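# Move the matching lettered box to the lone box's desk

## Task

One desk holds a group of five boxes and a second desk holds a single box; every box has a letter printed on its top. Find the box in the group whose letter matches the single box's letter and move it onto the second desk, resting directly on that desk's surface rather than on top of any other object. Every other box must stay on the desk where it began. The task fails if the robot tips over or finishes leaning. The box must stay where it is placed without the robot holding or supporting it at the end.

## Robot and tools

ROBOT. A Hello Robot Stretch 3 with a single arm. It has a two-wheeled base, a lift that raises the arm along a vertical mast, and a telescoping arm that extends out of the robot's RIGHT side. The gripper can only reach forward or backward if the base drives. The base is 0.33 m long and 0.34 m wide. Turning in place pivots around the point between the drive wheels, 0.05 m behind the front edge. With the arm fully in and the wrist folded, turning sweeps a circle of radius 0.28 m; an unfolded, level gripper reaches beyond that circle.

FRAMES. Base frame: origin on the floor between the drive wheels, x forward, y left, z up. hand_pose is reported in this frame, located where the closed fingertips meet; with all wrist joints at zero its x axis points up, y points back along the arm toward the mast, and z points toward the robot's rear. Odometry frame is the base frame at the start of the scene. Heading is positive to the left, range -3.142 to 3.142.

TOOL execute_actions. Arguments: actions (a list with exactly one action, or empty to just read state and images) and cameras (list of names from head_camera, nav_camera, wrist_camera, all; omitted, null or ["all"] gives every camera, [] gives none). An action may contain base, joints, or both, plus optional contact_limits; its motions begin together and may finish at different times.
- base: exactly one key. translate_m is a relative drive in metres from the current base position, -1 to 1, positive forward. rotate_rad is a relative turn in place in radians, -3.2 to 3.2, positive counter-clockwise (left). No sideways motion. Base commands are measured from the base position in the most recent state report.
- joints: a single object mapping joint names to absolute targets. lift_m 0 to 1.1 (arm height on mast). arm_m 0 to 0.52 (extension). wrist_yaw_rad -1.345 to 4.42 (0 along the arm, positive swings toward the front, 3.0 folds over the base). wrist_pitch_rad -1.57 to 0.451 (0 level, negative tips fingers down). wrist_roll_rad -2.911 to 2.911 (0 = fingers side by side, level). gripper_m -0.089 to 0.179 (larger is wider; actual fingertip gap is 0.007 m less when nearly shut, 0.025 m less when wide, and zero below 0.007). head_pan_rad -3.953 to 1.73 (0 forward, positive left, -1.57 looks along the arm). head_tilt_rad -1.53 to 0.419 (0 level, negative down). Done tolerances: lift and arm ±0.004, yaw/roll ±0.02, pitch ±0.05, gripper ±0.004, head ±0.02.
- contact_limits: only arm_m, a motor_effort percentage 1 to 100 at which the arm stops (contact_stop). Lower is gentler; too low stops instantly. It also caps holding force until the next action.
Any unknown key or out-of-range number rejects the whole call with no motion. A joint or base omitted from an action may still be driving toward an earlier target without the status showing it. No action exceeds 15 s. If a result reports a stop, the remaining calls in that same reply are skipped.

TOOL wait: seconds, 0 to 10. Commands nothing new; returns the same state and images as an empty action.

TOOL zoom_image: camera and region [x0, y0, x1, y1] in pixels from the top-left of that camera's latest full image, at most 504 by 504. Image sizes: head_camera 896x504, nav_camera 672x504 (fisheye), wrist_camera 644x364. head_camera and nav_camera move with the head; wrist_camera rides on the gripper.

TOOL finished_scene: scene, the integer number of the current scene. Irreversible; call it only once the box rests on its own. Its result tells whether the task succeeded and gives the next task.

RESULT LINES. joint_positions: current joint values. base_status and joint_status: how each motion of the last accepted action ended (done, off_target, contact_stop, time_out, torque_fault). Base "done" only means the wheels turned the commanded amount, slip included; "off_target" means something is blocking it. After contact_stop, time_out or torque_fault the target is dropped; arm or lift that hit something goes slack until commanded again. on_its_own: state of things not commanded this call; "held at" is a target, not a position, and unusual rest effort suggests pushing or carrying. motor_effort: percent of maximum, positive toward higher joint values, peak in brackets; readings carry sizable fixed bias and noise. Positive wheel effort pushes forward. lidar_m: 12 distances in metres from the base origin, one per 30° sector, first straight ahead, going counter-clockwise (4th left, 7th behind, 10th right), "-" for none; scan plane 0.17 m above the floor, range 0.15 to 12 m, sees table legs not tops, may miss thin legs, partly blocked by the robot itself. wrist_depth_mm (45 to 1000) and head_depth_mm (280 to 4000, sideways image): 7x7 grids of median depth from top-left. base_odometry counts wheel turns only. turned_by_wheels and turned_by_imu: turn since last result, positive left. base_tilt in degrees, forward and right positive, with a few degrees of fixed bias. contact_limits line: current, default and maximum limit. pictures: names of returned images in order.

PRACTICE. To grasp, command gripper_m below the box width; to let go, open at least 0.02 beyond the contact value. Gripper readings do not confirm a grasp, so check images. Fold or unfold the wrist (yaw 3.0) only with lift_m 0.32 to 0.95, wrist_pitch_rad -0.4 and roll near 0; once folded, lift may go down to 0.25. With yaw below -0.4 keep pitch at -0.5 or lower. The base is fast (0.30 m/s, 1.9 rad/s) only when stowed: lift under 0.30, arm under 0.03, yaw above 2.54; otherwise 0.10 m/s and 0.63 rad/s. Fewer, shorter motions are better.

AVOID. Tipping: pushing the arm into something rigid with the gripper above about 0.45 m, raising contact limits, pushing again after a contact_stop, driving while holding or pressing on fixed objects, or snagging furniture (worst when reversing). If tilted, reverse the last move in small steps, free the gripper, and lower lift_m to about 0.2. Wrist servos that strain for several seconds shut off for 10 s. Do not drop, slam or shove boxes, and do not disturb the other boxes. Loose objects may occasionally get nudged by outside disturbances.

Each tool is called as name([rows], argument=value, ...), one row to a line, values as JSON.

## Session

execute_actions(actions=[])

Scene clock: 0.00 s.
base_odometry: x=+0.000 y=+0.000 heading=+0.000 (m, m, rad; odometry frame)
turned_by_wheels: +0.000 (rad since the last result)
turned_by_imu: +0.000 (rad since the last result)
base_tilt: forward=-0.8 right=+0.2 (deg)
lidar_m: 0.91 1.29 1.58 1.18 0.88 0.86 0.90 1.67 1.60 1.20 0.89 0.87
head_depth_mm: 812 808 805 801 801 798 795 / 858 851 853 851 845 841 839 / 910 908 908 900 896 893 885 / 971 966 959 956 952 948 944 / 1039 1032 1026 1021 1016 1017 1008 / 1115 1110 1104 1100 1091 1087 1078 / 1210 1203 1190 1182 1176 1174 1168
base_status: not commanded
joint_positions: lift_m=+0.336 arm_m=-0.001 wrist_yaw_rad=+3.038 wrist_pitch_rad=-0.396 wrist_roll_rad=-0.008 gripper_m=+0.037 head_pan_rad=-0.008 head_tilt_rad=+0.003
joint_status: not commanded
motor_effort: left_wheel=+0 right_wheel=-1 lift_m=+26 arm_m=+0 wrist_yaw_rad=+1 wrist_pitch_rad=+4 wrist_roll_rad=+0 gripper_m=+1 head_pan_rad=-1 head_tilt_rad=+1 (%)
hand_pose: x=+0.0022 y=+0.0815 z=+0.3535 quat_wxyz=(+0.175, +0.696, +0.104, +0.688) (m; base frame)
wrist_depth_mm: 736 - - - - - - / 754 - - - - - - / 799 898 - - - - - / 827 840 861 856 899 858 875 / 682 692 - 698 738 710 709 / 577 585 - 583 603 595 592 / 502 515 - 527 505 508 514
pictures: head_camera (sideways: a quarter turn clockwise sets it upright), nav_camera (sideways: a quarter turn counterclockwise sets it upright), wrist_camera
Images, in order (width x height): head_camera 896x504, nav_camera 672x504, wrist_camera 644x364.

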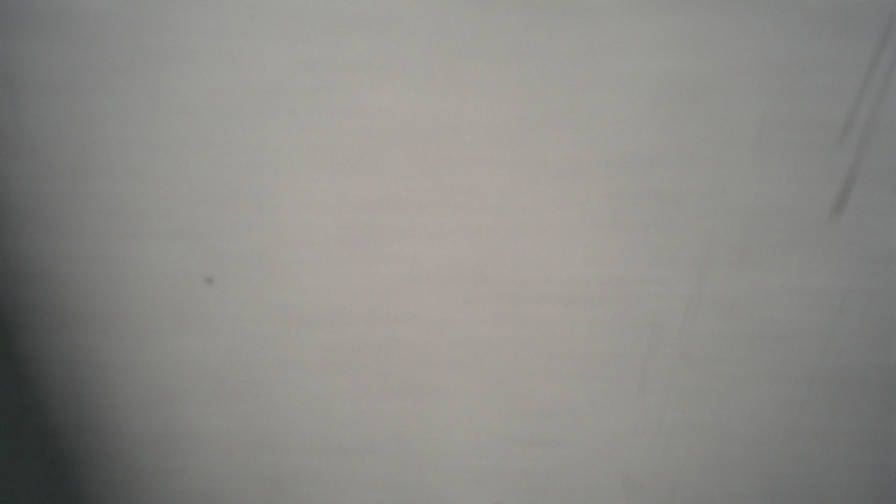

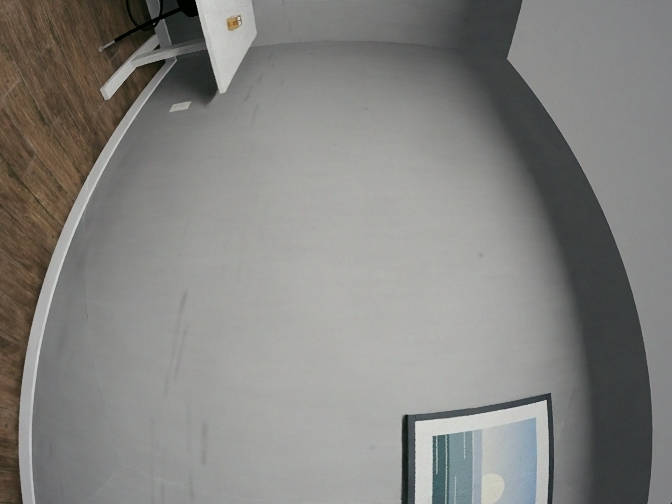

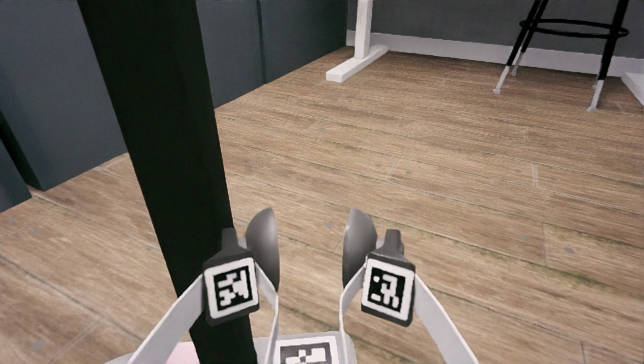

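execute_actions([
  {"joints": {"head_pan_rad": 1.0, "head_tilt_rad": -0.45, "lift_m": 0.285}},
], cameras=["head_camera", "nav_camera"])

Scene clock: 5.30 s.
base_odometry: x=+0.000 y=+0.000 heading=+0.000 (m, m, rad; odometry frame)
turned_by_wheels: +0.000 (rad since the last result)
turned_by_imu: +0.000 (rad since the last result)
base_tilt: forward=-0.9 right=+0.2 (deg)
lidar_m: 0.91 1.28 1.58 1.18 0.88 0.86 0.90 1.67 1.60 1.20 0.90 0.87
head_depth_mm: 1830 1960 2074 1766 2036 1677 1341 / 1825 1966 2079 1730 2094 1664 1351 / 1813 1950 2067 1718 2070 1652 1347 / 1790 1952 2062 1780 2055 1650 1334 / 1788 1935 2044 2304 2139 1637 1331 / 1799 1929 2051 2286 2128 1633 1323 / 1777 1924 2036 1846 1957 1625 1315
base_status: not commanded
joint_positions: lift_m=+0.286 arm_m=-0.001 wrist_yaw_rad=+3.038 wrist_pitch_rad=-0.397 wrist_roll_rad=-0.008 gripper_m=+0.037 head_pan_rad=+0.993 head_tilt_rad=-0.444
joint_status: all done
motor_effort: left_wheel=+0(0) right_wheel=+0(1) lift_m=+10(22) arm_m=+0(0) wrist_yaw_rad=+1(0) wrist_pitch_rad=+5(5) wrist_roll_rad=+0(0) gripper_m=+0(0) head_pan_rad=+2(42) head_tilt_rad=-1(20) (%)
hand_pose: x=+0.0022 y=+0.0813 z=+0.3031 quat_wxyz=(+0.175, +0.696, +0.104, +0.688) (m; base frame)
wrist_depth_mm: 729 - - - - - - / 770 - - - - - - / 798 894 973 991 - - - / 754 750 766 765 774 789 790 / 620 613 - 614 645 637 629 / 525 523 - 524 533 533 527 / 461 - - - 457 456 460
pictures: head_camera (sideways: a quarter turn clockwise sets it upright), nav_camera (sideways: a quarter turn counterclockwise sets it upright)
Images, in order (width x height): head_camera 896x504, nav_camera 672x504.

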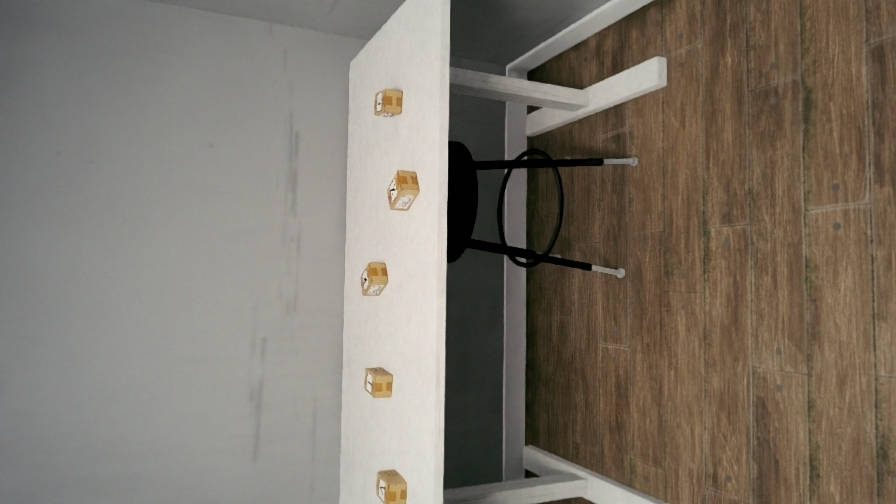

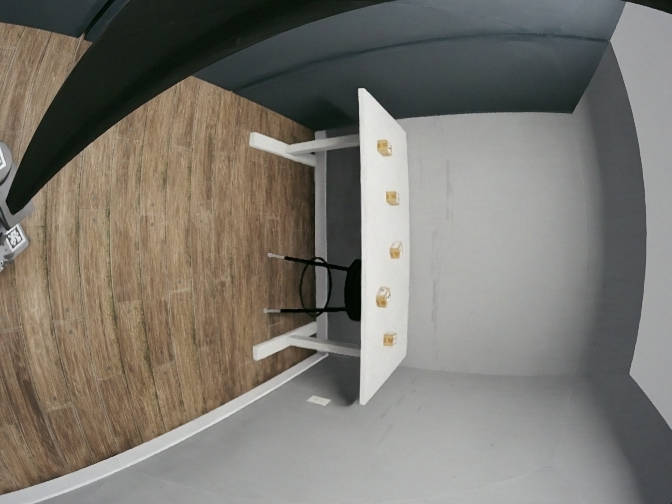

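zoom_image(camera="head_camera", region=[350, 80, 430, 220])

zoom_image(camera="head_camera", region=[350, 255, 430, 405])

zoom_image(camera="head_camera", region=[360, 454, 420, 504])

Region (350, 80, 430, 220) of head_camera's 896x504 image, scaled by 3.600, with more detail than that image has; it fills the left 288 columns of this view, and the rest is white.

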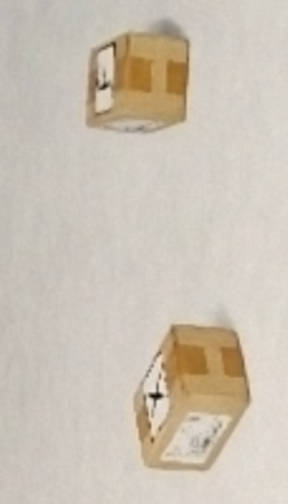

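Region (350, 255, 430, 405) of head_camera's 896x504 image, scaled by 3.360, with more detail than that image has; it fills the left 269 columns of this view, and the rest is white.

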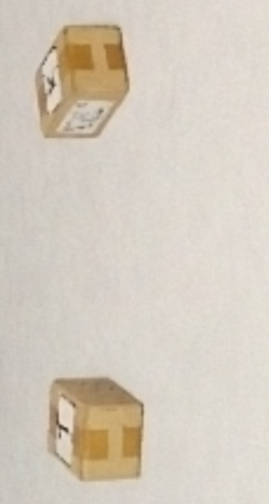

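Region (360, 454, 420, 504) of head_camera's 896x504 image, scaled by 8.400, with more detail than that image has.

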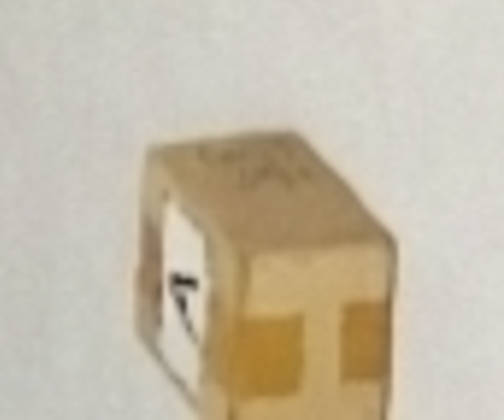

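execute_actions([
  {"base": {"rotate_rad": 0.51}, "joints": {"head_pan_rad": -3.3, "head_tilt_rad": -0.55}},
], cameras=["nav_camera"])

Scene clock: 17.77 s.
base_odometry: x=+0.000 y=+0.000 heading=+0.510 (m, m, rad; odometry frame)
turned_by_wheels: +0.510 (rad since the last result)
turned_by_imu: +0.511 (rad since the last result)
base_tilt: forward=-0.9 right=+0.3 (deg)
lidar_m: 1.27 1.88 1.20 0.89 0.87 0.90 1.67 1.60 1.21 0.90 0.87 0.91
head_depth_mm: 834 893 951 1020 1100 1197 1233 / 2070 2278 2407 1158 1244 1366 1261 / 1890 2104 2366 2485 1910 1487 1259 / 1740 1924 2132 2329 1895 1515 1255 / 1611 1768 1955 2184 1876 1497 1242 / 1514 1647 1803 1992 1871 1492 1242 / 1407 1531 1664 1832 1861 1493 1228
base_status: done
joint_positions: lift_m=+0.286 arm_m=-0.001 wrist_yaw_rad=+3.038 wrist_pitch_rad=-0.397 wrist_roll_rad=-0.008 gripper_m=+0.037 head_pan_rad=-3.293 head_tilt_rad=-0.543
joint_status: all done
motor_effort: left_wheel=-2(7) right_wheel=+2(11) lift_m=+9(10) arm_m=+0(1) wrist_yaw_rad=+0(1) wrist_pitch_rad=+5(5) wrist_roll_rad=+0(0) gripper_m=+0(1) head_pan_rad=-4(40) head_tilt_rad=-3(9) (%)
hand_pose: x=+0.0022 y=+0.0813 z=+0.3031 quat_wxyz=(+0.175, +0.696, +0.104, +0.688) (m; base frame)
wrist_depth_mm: 650 - 858 990 - - - / 709 - 966 - - - - / 744 797 979 - - - - / 737 757 770 761 785 778 784 / 610 612 - 626 641 631 632 / 520 518 - 534 530 528 532 / 463 - - - 446 459 460
pictures: nav_camera (sideways: a quarter turn counterclockwise sets it upright)
Images, in order (width x height): nav_camera 672x504.

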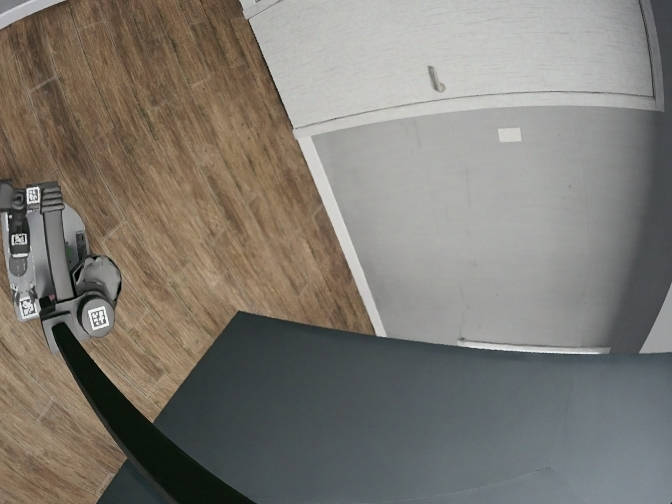

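execute_actions([
  {"base": {"translate_m": -1.0}},
], cameras=["nav_camera"])

Scene clock: 24.27 s.
base_odometry: x=-0.873 y=-0.488 heading=+0.510 (m, m, rad; odometry frame)
turned_by_wheels: +0.000 (rad since the last result)
turned_by_imu: -0.005 (rad since the last result)
base_tilt: forward=-0.9 right=+0.2 (deg)
lidar_m: 1.96 1.36 0.52 0.44 2.68 1.03 0.76 0.72 0.75 1.04 1.36 1.41
head_depth_mm: 1019 1161 1348 1613 1849 1530 1269 / 923 1039 1185 1377 1669 1521 1261 / 844 941 1061 1214 1414 1511 1257 / 778 859 960 1082 1239 1416 1252 / 724 790 874 978 1107 1276 1242 / 672 732 804 888 994 1132 1209 / 630 680 746 815 904 1019 1147
base_status: done
joint_positions: lift_m=+0.286 arm_m=-0.001 wrist_yaw_rad=+3.038 wrist_pitch_rad=-0.397 wrist_roll_rad=-0.008 gripper_m=+0.037 head_pan_rad=-3.293 head_tilt_rad=-0.544
joint_status: not commanded
motor_effort: left_wheel=-1(12) right_wheel=+2(6) lift_m=+9(10) arm_m=+0(0) wrist_yaw_rad=+1(0) wrist_pitch_rad=+5(5) wrist_roll_rad=+0(0) gripper_m=+1(1) head_pan_rad=-4(4) head_tilt_rad=-3(2) (%)
hand_pose: x=+0.0022 y=+0.0813 z=+0.3030 quat_wxyz=(+0.175, +0.696, +0.104, +0.688) (m; base frame)
wrist_depth_mm: - - 588 467 540 698 931 / - - 648 499 601 786 - / 987 988 699 549 662 911 - / 760 744 732 614 732 793 787 / 618 615 - 623 661 624 637 / 517 520 - 528 537 531 531 / 455 - - - 451 456 459
pictures: nav_camera (sideways: a quarter turn counterclockwise sets it upright)
Images, in order (width x height): nav_camera 672x504.

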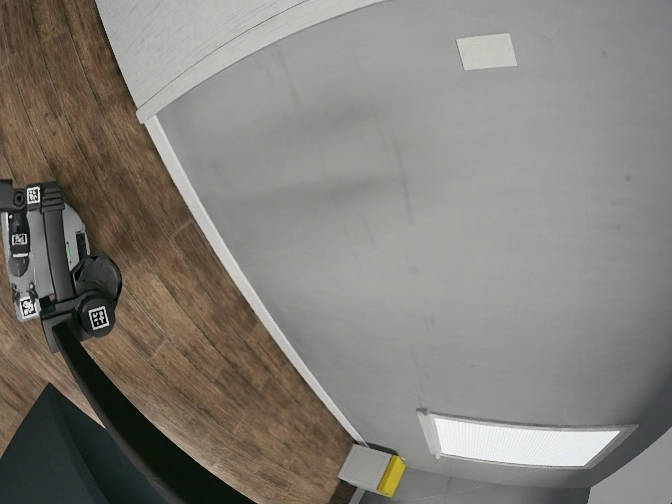

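execute_actions([
  {"base": {"rotate_rad": -0.86}, "joints": {"head_pan_rad": -3.5, "head_tilt_rad": -0.45}},
], cameras=["nav_camera"])

execute_actions([
  {"base": {"translate_m": -1.0}, "joints": {"head_pan_rad": -3.9}},
], cameras=["nav_camera", "head_camera"])

Scene clock: 36.80 s.
base_odometry: x=-0.873 y=-0.488 heading=-0.350 (m, m, rad; odometry frame)
turned_by_wheels: -0.860 (rad since the last result)
turned_by_imu: -0.861 (rad since the last result)
base_tilt: forward=-0.8 right=+0.2 (deg)
lidar_m: 1.36 1.52 2.47 0.84 0.45 0.44 1.68 0.89 0.74 0.72 0.81 1.34
head_depth_mm: 395 402 410 423 463 517 601 / 499 510 522 534 547 560 606 / 676 697 722 743 769 797 821 / 2930 3083 3456 2972 2110 1574 1271 / 2900 3053 3368 2945 2083 1624 1318 / 2857 3100 3338 2922 2066 1611 1307 / 2804 3030 3150 2751 2062 1604 1304
base_status: done
joint_positions: lift_m=+0.286 arm_m=-0.001 wrist_yaw_rad=+3.038 wrist_pitch_rad=-0.397 wrist_roll_rad=-0.008 gripper_m=+0.037 head_pan_rad=-3.493 head_tilt_rad=-0.457
joint_status: all done
motor_effort: left_wheel=+1(10) right_wheel=-2(10) lift_m=+9(10) arm_m=+0(0) wrist_yaw_rad=+1(1) wrist_pitch_rad=+5(5) wrist_roll_rad=+0(0) gripper_m=+1(0) head_pan_rad=-4(19) head_tilt_rad=+3(11) (%)
hand_pose: x=+0.0022 y=+0.0813 z=+0.3030 quat_wxyz=(+0.175, +0.696, +0.104, +0.688) (m; base frame)
wrist_depth_mm: 416 - - - - - - / 430 - - - - - - / 430 538 988 979 - - - / 439 551 761 776 788 787 780 / 446 575 - 624 644 638 638 / 466 516 - 518 538 536 537 / 453 - - - 454 456 459
pictures: nav_camera (sideways: a quarter turn counterclockwise sets it upright)
Images, in order (width x height): nav_camera 672x504.

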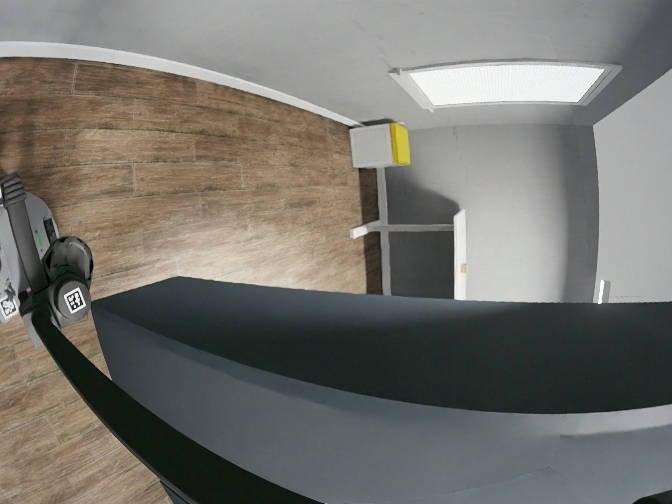

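Scene clock: 41.73 s.
base_odometry: x=-1.812 y=-0.145 heading=-0.350 (m, m, rad; odometry frame)
turned_by_wheels: +0.000 (rad since the last result)
turned_by_imu: -0.005 (rad since the last result)
base_tilt: forward=-0.8 right=+0.2 (deg)
lidar_m: 2.34 0.51 0.45 2.77 2.59 1.99 1.24 0.65 0.54 0.54 0.61 0.98
head_depth_mm: - - - - - - - / 2767 2984 - - - - - / 2607 2804 3030 2840 2116 1633 1344 / 2446 2639 2934 2968 2104 1625 1323 / 2292 2474 2685 2804 2079 1616 1313 / 2169 2318 2533 2696 2090 1609 1308 / 2035 2191 1879 2483 2074 1598 1303
base_status: done
joint_positions: lift_m=+0.286 arm_m=-0.001 wrist_yaw_rad=+3.038 wrist_pitch_rad=-0.397 wrist_roll_rad=-0.008 gripper_m=+0.037 head_pan_rad=-3.893 head_tilt_rad=-0.457
joint_status: all done
motor_effort: left_wheel=+2(7) right_wheel=-2(12) lift_m=+9(9) arm_m=+0(1) wrist_yaw_rad=+0(1) wrist_pitch_rad=+5(5) wrist_roll_rad=+0(0) gripper_m=+0(1) head_pan_rad=-4(24) head_tilt_rad=+3(4) (%)
hand_pose: x=+0.0022 y=+0.0813 z=+0.3030 quat_wxyz=(+0.175, +0.696, +0.104, +0.688) (m; base frame)
wrist_depth_mm: - - - - - 408 397 / - - - - - 445 424 / 977 969 992 - 898 470 463 / 755 759 772 767 706 509 497 / 617 614 - 633 604 580 559 / 523 521 - 523 531 530 532 / 456 - - - 453 462 459
pictures: head_camera (sideways: a quarter turn clockwise sets it upright), nav_camera (sideways: a quarter turn counterclockwise sets it upright)
Images, in order (width x height): head_camera 896x504, nav_camera 672x504.

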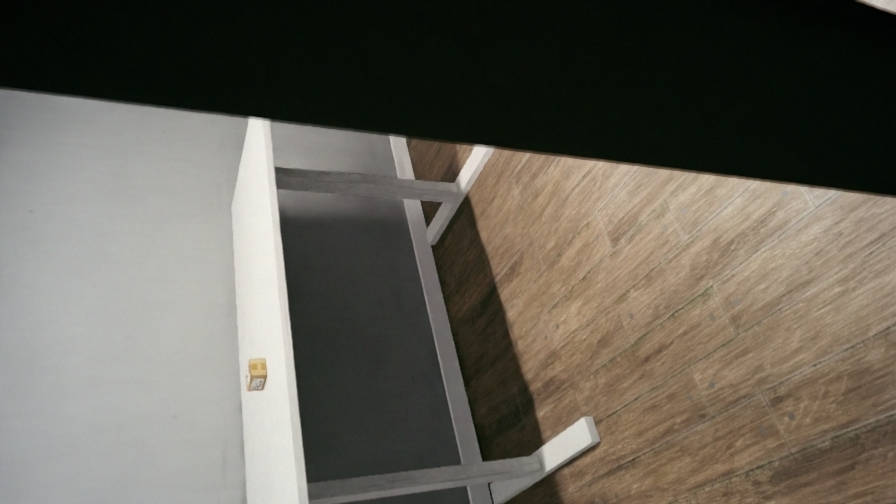

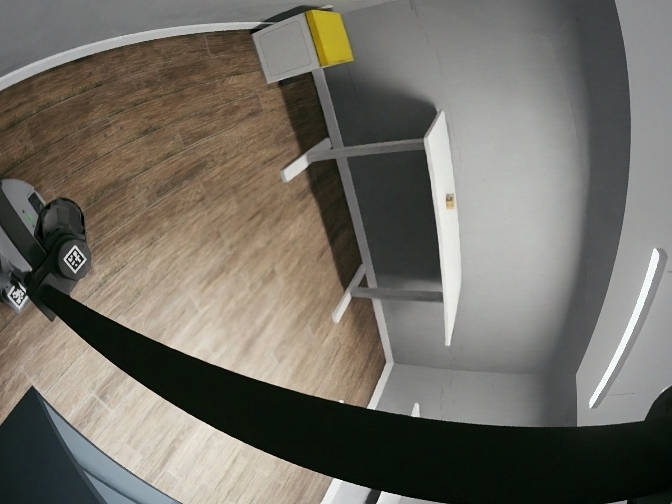

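execute_actions([
  {"base": {"rotate_rad": -0.55}, "joints": {"head_pan_rad": -3.14, "head_tilt_rad": -0.3}},
], cameras=[])

execute_actions([
  {"base": {"translate_m": -0.9}},
], cameras=["head_camera"])

Scene clock: 47.57 s.
base_odometry: x=-1.812 y=-0.145 heading=-0.900 (m, m, rad; odometry frame)
turned_by_wheels: -0.550 (rad since the last result)
turned_by_imu: -0.551 (rad since the last result)
base_tilt: forward=-0.8 right=+0.2 (deg)
lidar_m: 0.93 2.34 0.51 0.45 2.24 2.59 1.98 1.32 0.67 0.55 0.54 0.60
head_depth_mm: 2579 2751 2899 3214 2681 1942 1505 / 2464 2617 2754 3015 2718 1925 1492 / 2361 2520 2607 2874 2688 1925 1487 / 2270 2396 2469 2737 2675 1910 1484 / 2171 2298 2381 2577 2498 1894 1480 / 2094 2189 2287 2446 2487 1888 1474 / 2016 2101 2245 2370 2469 1877 1464
base_status: done
joint_positions: lift_m=+0.286 arm_m=-0.001 wrist_yaw_rad=+3.038 wrist_pitch_rad=-0.397 wrist_roll_rad=-0.008 gripper_m=+0.037 head_pan_rad=-3.147 head_tilt_rad=-0.309
joint_status: all done
motor_effort: left_wheel=+2(9) right_wheel=-2(11) lift_m=+9(10) arm_m=+0(0) wrist_yaw_rad=+1(0) wrist_pitch_rad=+5(5) wrist_roll_rad=+0(0) gripper_m=+0(1) head_pan_rad=+3(34) head_tilt_rad=+4(14) (%)
hand_pose: x=+0.0022 y=+0.0813 z=+0.3030 quat_wxyz=(+0.175, +0.696, +0.104, +0.688) (m; base frame)
wrist_depth_mm: - - - 465 531 611 - / - - - 505 578 - - / 965 997 894 565 647 957 - / 753 756 715 628 705 766 778 / 611 621 - 627 657 629 628 / 516 520 - 533 535 539 529 / 459 - - - 456 458 455
pictures: none
No camera images: the call's "cameras" was empty. Leave "cameras" out to get every camera's image.

Scene clock: 52.27 s.
base_odometry: x=-2.372 y=+0.560 heading=-0.900 (m, m, rad; odometry frame)
turned_by_wheels: +0.000 (rad since the last result)
turned_by_imu: -0.004 (rad since the last result)
base_tilt: forward=-0.8 right=+0.2 (deg)
lidar_m: 1.48 1.01 1.40 2.16 2.89 1.76 1.10 1.10 1.02 0.87 0.86 0.95
head_depth_mm: 1675 1779 1913 1245 2252 1949 1500 / 1604 1687 1823 1226 2092 1935 1493 / 1527 1618 1721 1204 1992 1918 1492 / 1464 1555 1638 1133 1886 1911 1485 / 1404 1477 1571 1182 1775 1834 1486 / 1351 1428 1494 1169 1159 1757 1371 / 1302 1367 1439 1158 852 1692 1463
base_status: done
joint_positions: lift_m=+0.286 arm_m=-0.001 wrist_yaw_rad=+3.038 wrist_pitch_rad=-0.398 wrist_roll_rad=-0.008 gripper_m=+0.037 head_pan_rad=-3.147 head_tilt_rad=-0.309
joint_status: not commanded
motor_effort: left_wheel=+2(6) right_wheel=-2(11) lift_m=+10(10) arm_m=+0(0) wrist_yaw_rad=+1(1) wrist_pitch_rad=+5(5) wrist_roll_rad=+0(1) gripper_m=+0(0) head_pan_rad=+2(2) head_tilt_rad=+3(4) (%)
hand_pose: x=+0.0022 y=+0.0813 z=+0.3030 quat_wxyz=(+0.175, +0.696, +0.104, +0.688) (m; base frame)
wrist_depth_mm: - - - - - - - / - - - - - - - / 961 986 - 986 - - 923 / 766 746 777 759 774 767 774 / 617 623 - 613 652 633 634 / 520 522 - 524 541 534 528 / 463 - - - 454 458 459
pictures: head_camera (sideways: a quarter turn clockwise sets it upright)
Images, in order (width x height): head_camera 896x504.

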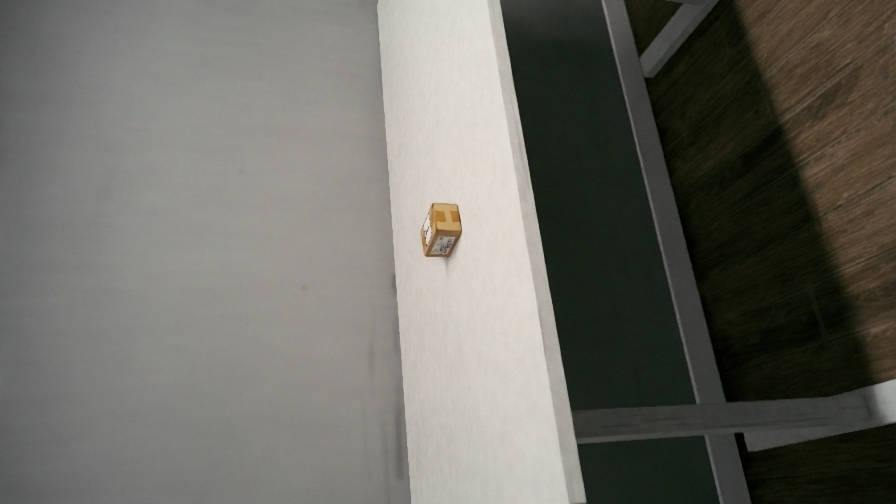

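zoom_image(camera="head_camera", region=[410, 198, 470, 262])

Region (410, 198, 470, 262) of head_camera's 896x504 image, scaled by 7.875, with more detail than that image has; it fills the left 472 columns of this view, and the rest is white.

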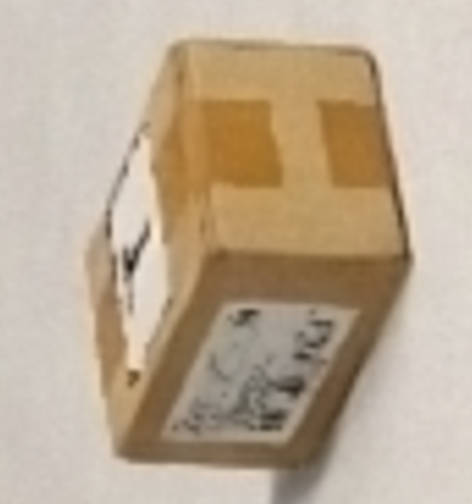

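zoom_image(camera="head_camera", region=[418, 212, 442, 250])

Region (418, 212, 442, 250) of head_camera's 896x504 image, scaled by 13.263, with more detail than that image has; it fills the left 318 columns of this view, and the rest is white.

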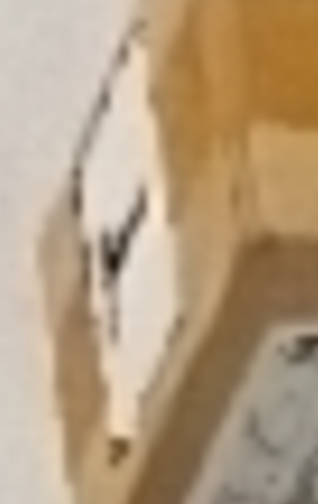

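execute_actions([
  {"base": {"rotate_rad": 0.2}},
], cameras=[])

execute_actions([
  {"base": {"translate_m": 0.8}, "joints": {"head_pan_rad": 0.2, "head_tilt_rad": -0.7}},
], cameras=["nav_camera"])

Scene clock: 85.03 s.
base_odometry: x=-2.372 y=+0.560 heading=-0.700 (m, m, rad; odometry frame)
turned_by_wheels: +0.200 (rad since the last result)
turned_by_imu: +0.201 (rad since the last result)
base_tilt: forward=-0.8 right=+0.3 (deg)
lidar_m: 1.01 1.01 1.40 2.57 2.70 1.72 1.09 1.02 0.95 0.86 0.87 1.07
head_depth_mm: 1460 1552 1655 1244 1894 1935 1500 / 1426 1519 1614 1121 1851 1935 1502 / 1402 1483 1577 1210 1788 1880 1485 / 1376 1449 1548 1199 1739 1842 1490 / 1347 1422 1506 1184 1189 1715 1388 / 1319 1386 1462 1538 1667 1741 1475 / 1298 1359 1440 1527 1628 1726 1469
base_status: done
joint_positions: lift_m=+0.286 arm_m=-0.001 wrist_yaw_rad=+3.038 wrist_pitch_rad=-0.398 wrist_roll_rad=-0.008 gripper_m=+0.037 head_pan_rad=-3.147 head_tilt_rad=-0.309
joint_status: not commanded
motor_effort: left_wheel=-2(8) right_wheel=+2(9) lift_m=+9(9) arm_m=+0(1) wrist_yaw_rad=+1(1) wrist_pitch_rad=+5(5) wrist_roll_rad=+0(0) gripper_m=+0(0) head_pan_rad=+2(2) head_tilt_rad=+4(4) (%)
hand_pose: x=+0.0022 y=+0.0813 z=+0.3030 quat_wxyz=(+0.175, +0.696, +0.104, +0.688) (m; base frame)
wrist_depth_mm: - - - - - - - / - - - - - - - / 980 961 992 - - - 979 / 756 767 768 769 783 780 790 / 613 621 - 610 654 628 637 / 518 517 - 521 534 533 538 / 462 - - - 451 460 460
pictures: none
No camera images: the call's "cameras" was empty. Leave "cameras" out to get every camera's image.

Scene clock: 89.40 s.
base_odometry: x=-1.760 y=+0.044 heading=-0.700 (m, m, rad; odometry frame)
turned_by_wheels: +0.000 (rad since the last result)
turned_by_imu: +0.004 (rad since the last result)
base_tilt: forward=-0.9 right=+0.2 (deg)
lidar_m: 1.77 0.39 0.31 1.12 3.03 2.42 1.90 1.26 0.81 0.73 0.74 0.91
head_depth_mm: 1994 2156 2059 1969 1672 1386 1182 / 2021 2266 2553 2080 1661 1381 1185 / 2030 2292 2512 2074 1643 1373 1174 / 2021 2299 2493 2049 1636 1368 1170 / 2052 2267 2511 2022 1630 1362 1160 / 2043 2308 2504 2013 1574 1156 1106 / 2047 2247 674 686 705 726 747
base_status: done
joint_positions: lift_m=+0.286 arm_m=-0.001 wrist_yaw_rad=+3.038 wrist_pitch_rad=-0.398 wrist_roll_rad=-0.008 gripper_m=+0.037 head_pan_rad=+0.193 head_tilt_rad=-0.692
joint_status: all done
motor_effort: left_wheel=-2(7) right_wheel=+2(12) lift_m=+10(10) arm_m=+0(0) wrist_yaw_rad=+0(1) wrist_pitch_rad=+5(5) wrist_roll_rad=+0(0) gripper_m=+1(0) head_pan_rad=+2(41) head_tilt_rad=-3(21) (%)
hand_pose: x=+0.0022 y=+0.0813 z=+0.3030 quat_wxyz=(+0.175, +0.696, +0.105, +0.688) (m; base frame)
wrist_depth_mm: - - - - - 296 310 / - - - - - 322 340 / 950 956 956 926 831 351 386 / 755 778 769 736 609 394 437 / 615 628 - 619 444 447 506 / 518 521 - 528 465 499 530 / 459 - - - 456 457 465
pictures: nav_camera (sideways: a quarter turn counterclockwise sets it upright)
Images, in order (width x height): nav_camera 672x504.

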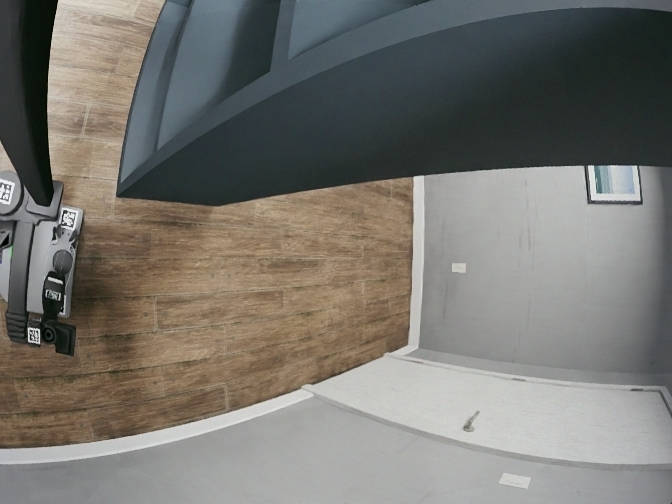

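execute_actions([
  {"base": {"translate_m": 1.0}},
], cameras=[])

Scene clock: 96.37 s.
base_odometry: x=-0.995 y=-0.600 heading=-0.700 (m, m, rad; odometry frame)
turned_by_wheels: +0.000 (rad since the last result)
turned_by_imu: +0.005 (rad since the last result)
base_tilt: forward=-0.8 right=+0.2 (deg)
lidar_m: 1.40 1.41 1.74 2.69 0.56 0.51 2.70 0.98 0.63 0.58 0.57 0.70
head_depth_mm: 1164 1301 1489 1637 1536 1360 1181 / 1160 1310 1486 1733 1654 1378 1181 / 1170 1308 1496 1743 1649 1372 1172 / 1174 1316 1498 1750 1643 1363 1173 / 1174 1320 1508 1750 1630 1359 1162 / 1176 1319 1506 1753 1623 1348 1161 / 1178 1319 1516 1772 1607 1342 1153
base_status: done
joint_positions: lift_m=+0.286 arm_m=-0.001 wrist_yaw_rad=+3.038 wrist_pitch_rad=-0.398 wrist_roll_rad=-0.008 gripper_m=+0.037 head_pan_rad=+0.193 head_tilt_rad=-0.692
joint_status: not commanded
motor_effort: left_wheel=-2(8) right_wheel=+2(11) lift_m=+9(10) arm_m=+0(0) wrist_yaw_rad=+1(1) wrist_pitch_rad=+5(5) wrist_roll_rad=+0(0) gripper_m=+1(0) head_pan_rad=+2(2) head_tilt_rad=-3(4) (%)
hand_pose: x=+0.0022 y=+0.0813 z=+0.3030 quat_wxyz=(+0.175, +0.696, +0.105, +0.688) (m; base frame)
wrist_depth_mm: 640 - - - - - - / 635 - - - - - - / 608 870 993 987 - - - / 587 765 758 762 783 775 776 / 566 618 - 619 647 619 639 / 504 519 - 521 535 537 526 / 461 - - - 451 454 462
pictures: none
No camera images: the call's "cameras" was empty. Leave "cameras" out to get every camera's image.

execute_actions([
  {"base": {"rotate_rad": 1.627}, "joints": {"head_pan_rad": 0.0, "head_tilt_rad": -0.55}},
], cameras=[])

execute_actions([
  {"base": {"translate_m": 1.0}},
], cameras=[])

execute_actions([
  {"base": {"translate_m": 1.0}, "joints": {"head_tilt_rad": -0.7}},
], cameras=["head_camera", "nav_camera"])

Scene clock: 102.37 s.
base_odometry: x=-0.995 y=-0.600 heading=+0.927 (m, m, rad; odometry frame)
turned_by_wheels: +1.627 (rad since the last result)
turned_by_imu: +1.626 (rad since the last result)
base_tilt: forward=-0.8 right=+0.2 (deg)
lidar_m: 1.91 0.51 0.51 2.70 0.91 0.62 0.58 0.58 0.73 1.40 1.43 1.83
head_depth_mm: 2788 2918 3090 2565 1921 1527 1256 / 2753 2948 3232 2533 1898 1510 1254 / 2724 2906 3228 2507 1873 1504 1251 / 2705 2894 3223 2486 1868 1501 1242 / 2674 2859 3192 2487 1851 1492 1242 / 2577 2548 2921 2346 1846 1483 1233 / 1514 1492 1466 1455 1412 1381 1201
base_status: done
joint_positions: lift_m=+0.286 arm_m=-0.001 wrist_yaw_rad=+3.038 wrist_pitch_rad=-0.398 wrist_roll_rad=-0.008 gripper_m=+0.037 head_pan_rad=+0.007 head_tilt_rad=-0.556
joint_status: all done
motor_effort: left_wheel=-2(11) right_wheel=+2(14) lift_m=+10(9) arm_m=+0(0) wrist_yaw_rad=+0(1) wrist_pitch_rad=+5(5) wrist_roll_rad=+0(0) gripper_m=+0(1) head_pan_rad=-4(16) head_tilt_rad=+2(13) (%)
hand_pose: x=+0.0022 y=+0.0813 z=+0.3030 quat_wxyz=(+0.175, +0.696, +0.105, +0.688) (m; base frame)
wrist_depth_mm: 951 - - - - 536 413 / 974 - - - 878 554 448 / 920 981 993 - 906 564 488 / 764 758 756 766 771 572 547 / 617 623 - 621 648 595 605 / 519 517 - 521 538 526 535 / 462 - - - 454 456 458
pictures: none
No camera images: the call's "cameras" was empty. Leave "cameras" out to get every camera's image.

Scene clock: 107.30 s.
base_odometry: x=-0.395 y=+0.200 heading=+0.927 (m, m, rad; odometry frame)
turned_by_wheels: +0.000 (rad since the last result)
turned_by_imu: +0.005 (rad since the last result)
base_tilt: forward=-0.8 right=+0.2 (deg)
lidar_m: 1.70 0.65 0.44 0.42 0.42 0.55 1.55 1.59 1.40 1.31 1.34 1.73
head_depth_mm: 1878 2088 1862 2242 1904 1514 1255 / 1868 2072 1796 2432 1900 1516 1262 / 1857 2047 1811 2421 1884 1510 1248 / 1831 2008 1788 2413 1864 1498 1241 / 1820 1985 1759 2372 1864 1488 1235 / 1796 1971 1749 2254 1841 1482 1232 / 1732 1832 1655 1788 1728 1451 1226
base_status: done
joint_positions: lift_m=+0.286 arm_m=-0.001 wrist_yaw_rad=+3.038 wrist_pitch_rad=-0.398 wrist_roll_rad=-0.008 gripper_m=+0.037 head_pan_rad=+0.007 head_tilt_rad=-0.556
joint_status: not commanded
motor_effort: left_wheel=-2(8) right_wheel=+2(11) lift_m=+9(10) arm_m=+0(0) wrist_yaw_rad=+1(1) wrist_pitch_rad=+5(5) wrist_roll_rad=+0(0) gripper_m=+1(0) head_pan_rad=-4(3) head_tilt_rad=+1(3) (%)
hand_pose: x=+0.0022 y=+0.0813 z=+0.3030 quat_wxyz=(+0.175, +0.696, +0.105, +0.688) (m; base frame)
wrist_depth_mm: 373 - 403 423 448 471 487 / 403 - 438 461 485 516 538 / 432 442 480 503 533 568 598 / 462 485 531 550 585 630 677 / 515 532 - 587 628 623 629 / 518 525 - 526 544 532 531 / 460 - - - 459 453 465
pictures: none
No camera images: the call's "cameras" was empty. Leave "cameras" out to get every camera's image.

Scene clock: 112.33 s.
base_odometry: x=+0.206 y=+0.999 heading=+0.927 (m, m, rad; odometry frame)
turned_by_wheels: +0.000 (rad since the last result)
turned_by_imu: +0.005 (rad since the last result)
base_tilt: forward=-0.9 right=+0.2 (deg)
lidar_m: 1.17 0.76 0.53 0.50 0.51 0.65 1.50 1.91 1.31 1.23 0.93 0.76
head_depth_mm: 1005 1130 1218 897 736 1294 1187 / 997 1124 1211 916 730 1312 1182 / 981 1113 1201 906 726 1307 1177 / 976 1101 1185 871 720 1300 1166 / 969 1090 1177 896 717 1262 1165 / 959 1082 1158 889 710 1262 1162 / 953 1071 1145 881 708 1249 1130
base_status: done
joint_positions: lift_m=+0.286 arm_m=-0.001 wrist_yaw_rad=+3.038 wrist_pitch_rad=-0.398 wrist_roll_rad=-0.008 gripper_m=+0.037 head_pan_rad=+0.007 head_tilt_rad=-0.692
joint_status: all done
motor_effort: left_wheel=-2(8) right_wheel=+2(11) lift_m=+10(10) arm_m=-1(0) wrist_yaw_rad=+0(1) wrist_pitch_rad=+5(5) wrist_roll_rad=+0(0) gripper_m=+0(1) head_pan_rad=-4(4) head_tilt_rad=-2(13) (%)
hand_pose: x=+0.0022 y=+0.0813 z=+0.3030 quat_wxyz=(+0.175, +0.696, +0.105, +0.688) (m; base frame)
wrist_depth_mm: 439 - 479 496 524 549 582 / 472 - 514 542 572 591 638 / 511 529 555 601 627 673 702 / 557 588 607 650 700 715 761 / 599 603 - 622 659 629 632 / 515 518 - 526 541 528 507 / 467 - - - 453 454 462
pictures: head_camera (sideways: a quarter turn clockwise sets it upright), nav_camera (sideways: a quarter turn counterclockwise sets it upright)
Images, in order (width x height): head_camera 896x504, nav_camera 672x504.

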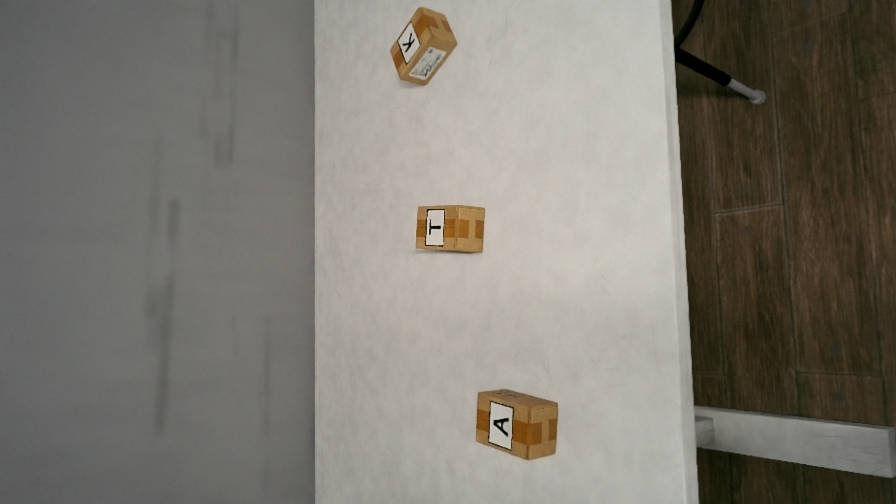

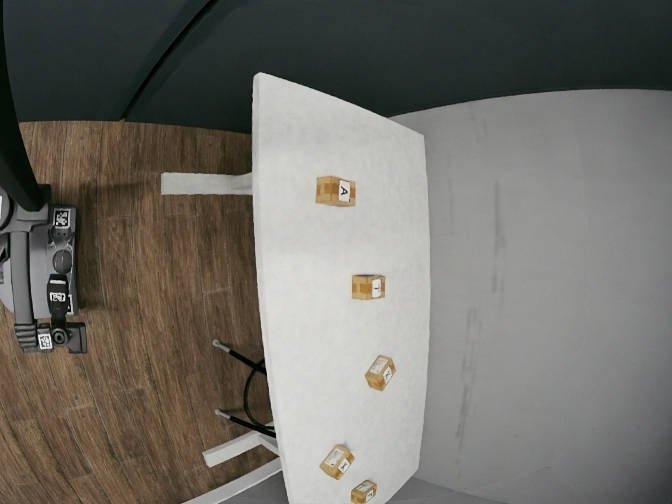

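zoom_image(camera="nav_camera", region=[300, 430, 400, 504])

zoom_image(camera="head_camera", region=[400, 180, 500, 280])

Region (300, 430, 400, 504) of nav_camera's 672x504 image, scaled by 5.040, with more detail than that image has; it fills the top 373 rows of this view, and the rest is white.

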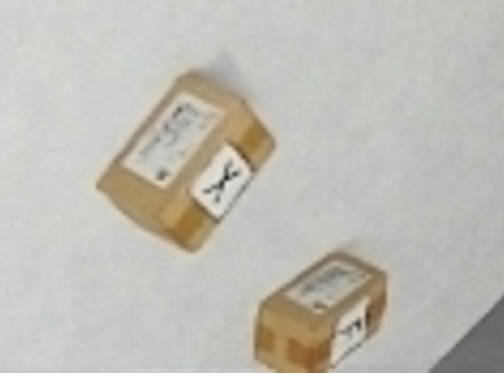

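Region (400, 180, 500, 280) of head_camera's 896x504 image, scaled by 5.040, with more detail than that image has.

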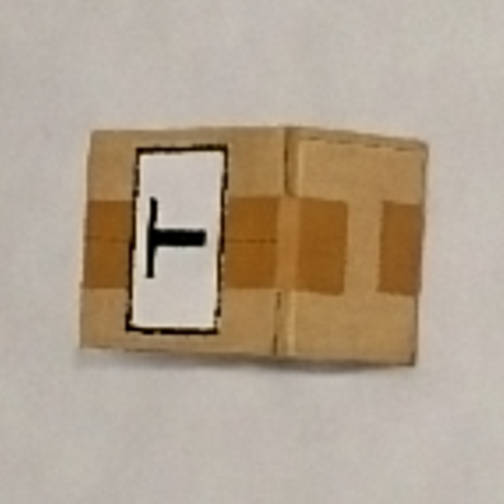

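execute_actions([
  {"base": {"rotate_rad": 1.553}, "joints": {"lift_m": 0.775, "wrist_pitch_rad": -0.45, "wrist_yaw_rad": 1.1, "head_pan_rad": -1.45, "head_tilt_rad": -0.75}},
], cameras=["wrist_camera"])

Scene clock: 140.03 s.
base_odometry: x=+0.206 y=+0.999 heading=+2.480 (m, m, rad; odometry frame)
turned_by_wheels: +1.553 (rad since the last result)
turned_by_imu: +1.560 (rad since the last result)
base_tilt: forward=-0.8 right=+0.3 (deg)
lidar_m: 0.50 0.51 0.66 1.49 1.91 1.31 1.23 0.93 0.76 1.17 0.77 0.53
head_depth_mm: 975 1102 1127 870 703 1300 - / 978 1110 1114 860 699 1340 - / 980 1112 1104 826 696 1331 - / 984 1122 1096 849 692 1330 - / 992 1124 1087 816 686 1354 - / 994 1124 1076 835 685 1316 1109 / 999 1132 1116 830 678 1320 1112
base_status: done
joint_positions: lift_m=+0.774 arm_m=-0.001 wrist_yaw_rad=+1.102 wrist_pitch_rad=-0.465 wrist_roll_rad=-0.008 gripper_m=+0.037 head_pan_rad=-1.443 head_tilt_rad=-0.741
joint_status: all done
motor_effort: left_wheel=-2(12) right_wheel=+2(11) lift_m=+37(38) arm_m=+0(0) wrist_yaw_rad=-3(6) wrist_pitch_rad=+5(4) wrist_roll_rad=+0(0) gripper_m=+0(1) head_pan_rad=-4(42) head_tilt_rad=-3(8) (%)
hand_pose: x=+0.1732 y=-0.2431 z=+0.7764 quat_wxyz=(+0.674, +0.498, -0.498, +0.223) (m; base frame)
wrist_depth_mm: 332 375 417 482 566 699 774 / 354 404 451 527 598 515 521 / 375 428 492 526 380 377 350 / 404 456 545 638 317 303 298 / 439 499 591 714 875 256 256 / 472 553 - 841 - 246 219 / 519 596 775 917 942 918 201
pictures: wrist_camera
Images, in order (width x height): wrist_camera 644x364.

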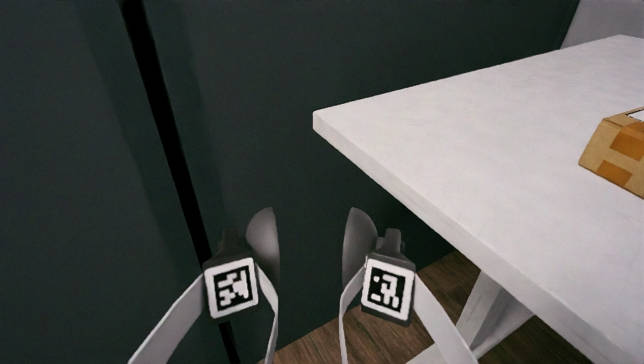

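execute_actions([
  {"joints": {"wrist_yaw_rad": 0.0, "gripper_m": 0.15, "arm_m": 0.22}},
], cameras=["wrist_camera"])

Scene clock: 146.30 s.
base_odometry: x=+0.206 y=+0.999 heading=+2.480 (m, m, rad; odometry frame)
turned_by_wheels: +0.000 (rad since the last result)
turned_by_imu: +0.000 (rad since the last result)
base_tilt: forward=-0.8 right=+0.2 (deg)
lidar_m: 0.50 0.51 0.65 1.49 1.91 1.31 1.23 0.93 0.76 1.17 0.77 0.53
head_depth_mm: 975 1101 1123 895 - - - / 975 1108 1112 917 - 1310 1158 / 980 1112 1105 846 652 1304 1153 / 986 1115 1095 849 690 1326 1144 / 990 1122 1086 841 690 1322 1145 / 995 1129 1074 834 685 1295 1129 / 1000 1131 1113 830 678 1306 1134
base_status: not commanded
joint_positions: lift_m=+0.774 arm_m=+0.220 wrist_yaw_rad=+0.002 wrist_pitch_rad=-0.465 wrist_roll_rad=-0.008 gripper_m=+0.150 head_pan_rad=-1.443 head_tilt_rad=-0.741
joint_status: all done
motor_effort: left_wheel=-2(1) right_wheel=+2(2) lift_m=+37(37) arm_m=+4(5) wrist_yaw_rad=-2(4) wrist_pitch_rad=+4(4) wrist_roll_rad=+0(0) gripper_m=+1(82) head_pan_rad=-4(4) head_tilt_rad=-2(3) (%)
hand_pose: x=-0.0212 y=-0.5827 z=+0.7764 quat_wxyz=(+0.691, +0.165, -0.685, -0.162) (m; base frame)
wrist_depth_mm: 622 628 634 649 673 669 698 / 484 495 498 498 503 502 516 / 370 370 371 341 362 379 341 / 296 297 300 277 280 305 305 / 239 252 250 250 250 261 254 / 209 210 213 214 215 - 217 / 181 187 188 188 189 184 190
pictures: wrist_camera
Images, in order (width x height): wrist_camera 644x364.

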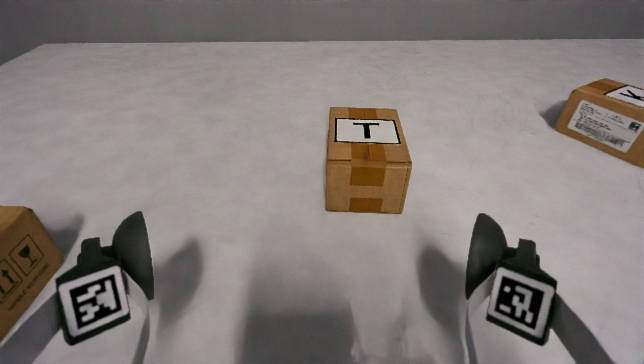

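execute_actions([
  {"base": {"translate_m": -0.04}, "joints": {"gripper_m": 0.165, "arm_m": 0.342, "lift_m": 0.752}},
], cameras=["wrist_camera"])

Scene clock: 156.40 s.
base_odometry: x=+0.237 y=+0.975 heading=+2.479 (m, m, rad; odometry frame)
turned_by_wheels: +0.000 (rad since the last result)
turned_by_imu: +0.000 (rad since the last result)
base_tilt: forward=-0.8 right=+0.2 (deg)
lidar_m: 0.54 0.55 0.70 1.62 1.84 1.27 1.20 0.90 0.74 1.18 0.78 0.57
head_depth_mm: 980 1112 1129 875 - - - / 979 1113 1116 - 700 1318 1161 / 985 1118 1109 - 693 1308 1153 / 992 1119 1098 834 691 1324 1149 / 991 1126 1086 844 686 1323 1142 / 995 1128 1078 765 684 1290 1135 / 998 1132 1064 830 681 1305 1125
base_status: done
joint_positions: lift_m=+0.753 arm_m=+0.342 wrist_yaw_rad=+0.001 wrist_pitch_rad=-0.466 wrist_roll_rad=-0.008 gripper_m=+0.165 head_pan_rad=-1.443 head_tilt_rad=-0.741
joint_status: all done
motor_effort: left_wheel=-1(9) right_wheel=+2(5) lift_m=+9(32) arm_m=+4(5) wrist_yaw_rad=-2(2) wrist_pitch_rad=+4(5) wrist_roll_rad=+0(0) gripper_m=+1(65) head_pan_rad=-4(4) head_tilt_rad=-3(3) (%)
hand_pose: x=-0.0212 y=-0.7047 z=+0.7549 quat_wxyz=(+0.691, +0.164, -0.685, -0.162) (m; base frame)
wrist_depth_mm: 527 527 541 549 553 561 572 / 423 428 433 438 442 450 449 / 323 329 328 328 333 334 336 / 260 261 263 181 265 267 258 / 218 221 212 151 219 230 223 / - 187 137 130 189 190 191 / - 164 157 142 165 166 167
pictures: wrist_camera
Images, in order (width x height): wrist_camera 644x364.

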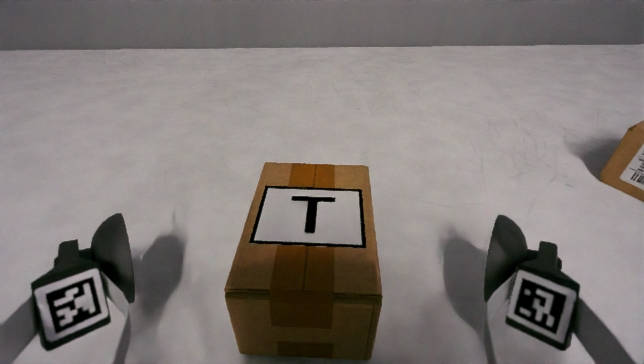

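Same geometry as last time. Grip.

execute_actions([
  {"joints": {"gripper_m": 0.0}},
], cameras=["wrist_camera"])

Scene clock: 160.27 s.
base_odometry: x=+0.237 y=+0.975 heading=+2.479 (m, m, rad; odometry frame)
turned_by_wheels: +0.000 (rad since the last result)
turned_by_imu: +0.000 (rad since the last result)
base_tilt: forward=-0.9 right=+0.2 (deg)
lidar_m: 0.54 0.55 0.71 1.62 1.85 1.27 1.19 0.90 0.74 1.18 0.78 0.57
head_depth_mm: 977 1107 1127 877 - - - / 981 1110 1115 - 699 1312 1157 / 985 1116 1108 - 694 1311 1154 / 988 1122 1095 844 691 1321 1147 / 994 1126 1081 842 688 1320 1142 / 997 1127 1073 764 683 1287 1135 / 998 1133 1064 829 680 1306 1129
base_status: not commanded
joint_positions: lift_m=+0.753 arm_m=+0.342 wrist_yaw_rad=+0.001 wrist_pitch_rad=-0.468 wrist_roll_rad=-0.008 gripper_m=+0.001 head_pan_rad=-1.443 head_tilt_rad=-0.741
joint_status: all done
motor_effort: left_wheel=-1(2) right_wheel=+2(2) lift_m=+9(9) arm_m=+3(4) wrist_yaw_rad=-2(2) wrist_pitch_rad=+5(5) wrist_roll_rad=+0(0) gripper_m=-20(94) head_pan_rad=-3(4) head_tilt_rad=-2(3) (%)
hand_pose: x=-0.0212 y=-0.7044 z=+0.7544 quat_wxyz=(+0.691, +0.165, -0.685, -0.163) (m; base frame)
wrist_depth_mm: 525 532 533 551 557 559 578 / 423 429 434 437 436 441 448 / 320 322 325 327 330 332 331 / 259 258 260 179 263 265 256 / 216 218 160 150 221 221 222 / 186 186 129 129 129 190 190 / 163 163 156 140 161 166 166
pictures: wrist_camera
Images, in order (width x height): wrist_camera 644x364.

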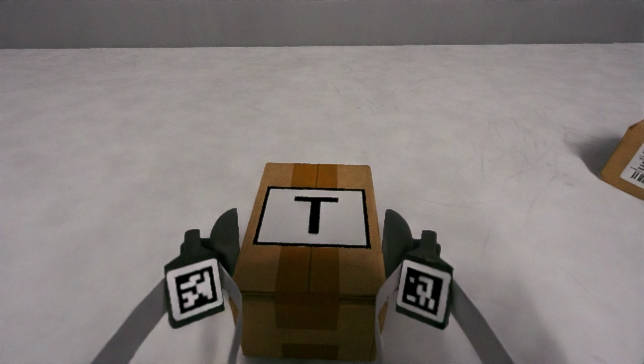

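execute_actions([
  {"base": {"rotate_rad": -1.58}, "joints": {"lift_m": 0.83, "arm_m": 0.0, "head_pan_rad": -0.4}},
], cameras=["wrist_camera", "nav_camera"])

Scene clock: 190.77 s.
base_odometry: x=+0.237 y=+0.975 heading=+0.900 (m, m, rad; odometry frame)
turned_by_wheels: -1.580 (rad since the last result)
turned_by_imu: -1.589 (rad since the last result)
base_tilt: forward=-0.9 right=+0.2 (deg)
lidar_m: 1.17 0.78 0.58 0.54 0.54 0.69 1.50 1.91 1.28 1.19 0.90 0.74
head_depth_mm: 1317 1419 1076 901 1588 1343 1159 / 1306 1447 1122 861 1505 1339 1161 / 1226 1383 1106 855 1471 1334 1150 / 1149 1315 1095 848 752 1321 1147 / 1093 1234 1091 842 708 1317 1140 / 1029 1162 1077 837 683 1291 1134 / 978 1098 1068 832 678 1226 1133
base_status: done
joint_positions: lift_m=+0.829 arm_m=+0.000 wrist_yaw_rad=+0.001 wrist_pitch_rad=-0.475 wrist_roll_rad=-0.008 gripper_m=+0.004 head_pan_rad=-0.407 head_tilt_rad=-0.741
joint_status: all done
motor_effort: left_wheel=+1(7) right_wheel=-3(10) lift_m=+38(40) arm_m=-3(4) wrist_yaw_rad=-1(2) wrist_pitch_rad=+7(7) wrist_roll_rad=+0(0) gripper_m=-19(19) head_pan_rad=+2(41) head_tilt_rad=-3(3) (%)
hand_pose: x=-0.0214 y=-0.3622 z=+0.8293 quat_wxyz=(+0.690, +0.168, -0.684, -0.166) (m; base frame)
wrist_depth_mm: 819 839 878 867 929 930 969 / 700 921 941 981 - - - / 978 - - - - - - / - - - 181 - - - / - - 161 150 - - - / - - 129 129 129 - - / 970 972 926 140 962 - -
pictures: nav_camera (sideways: a quarter turn counterclockwise sets it upright), wrist_camera
Images, in order (width x height): nav_camera 672x504, wrist_camera 644x364.

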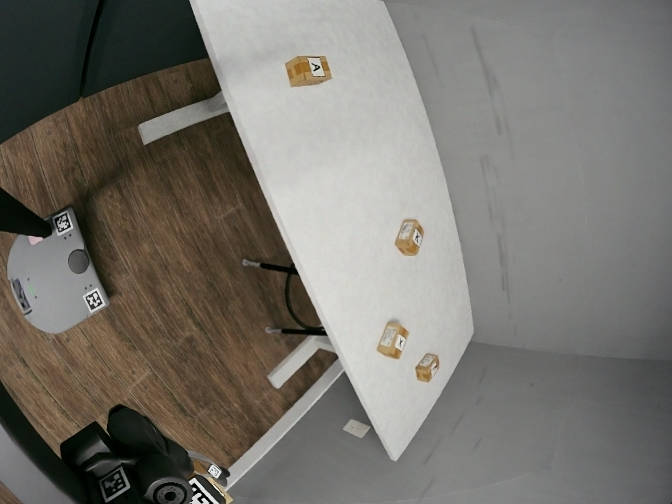

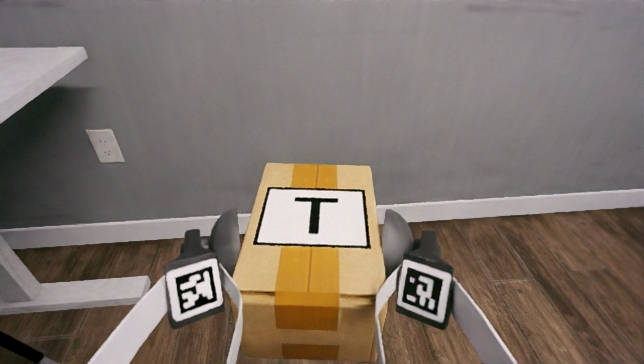

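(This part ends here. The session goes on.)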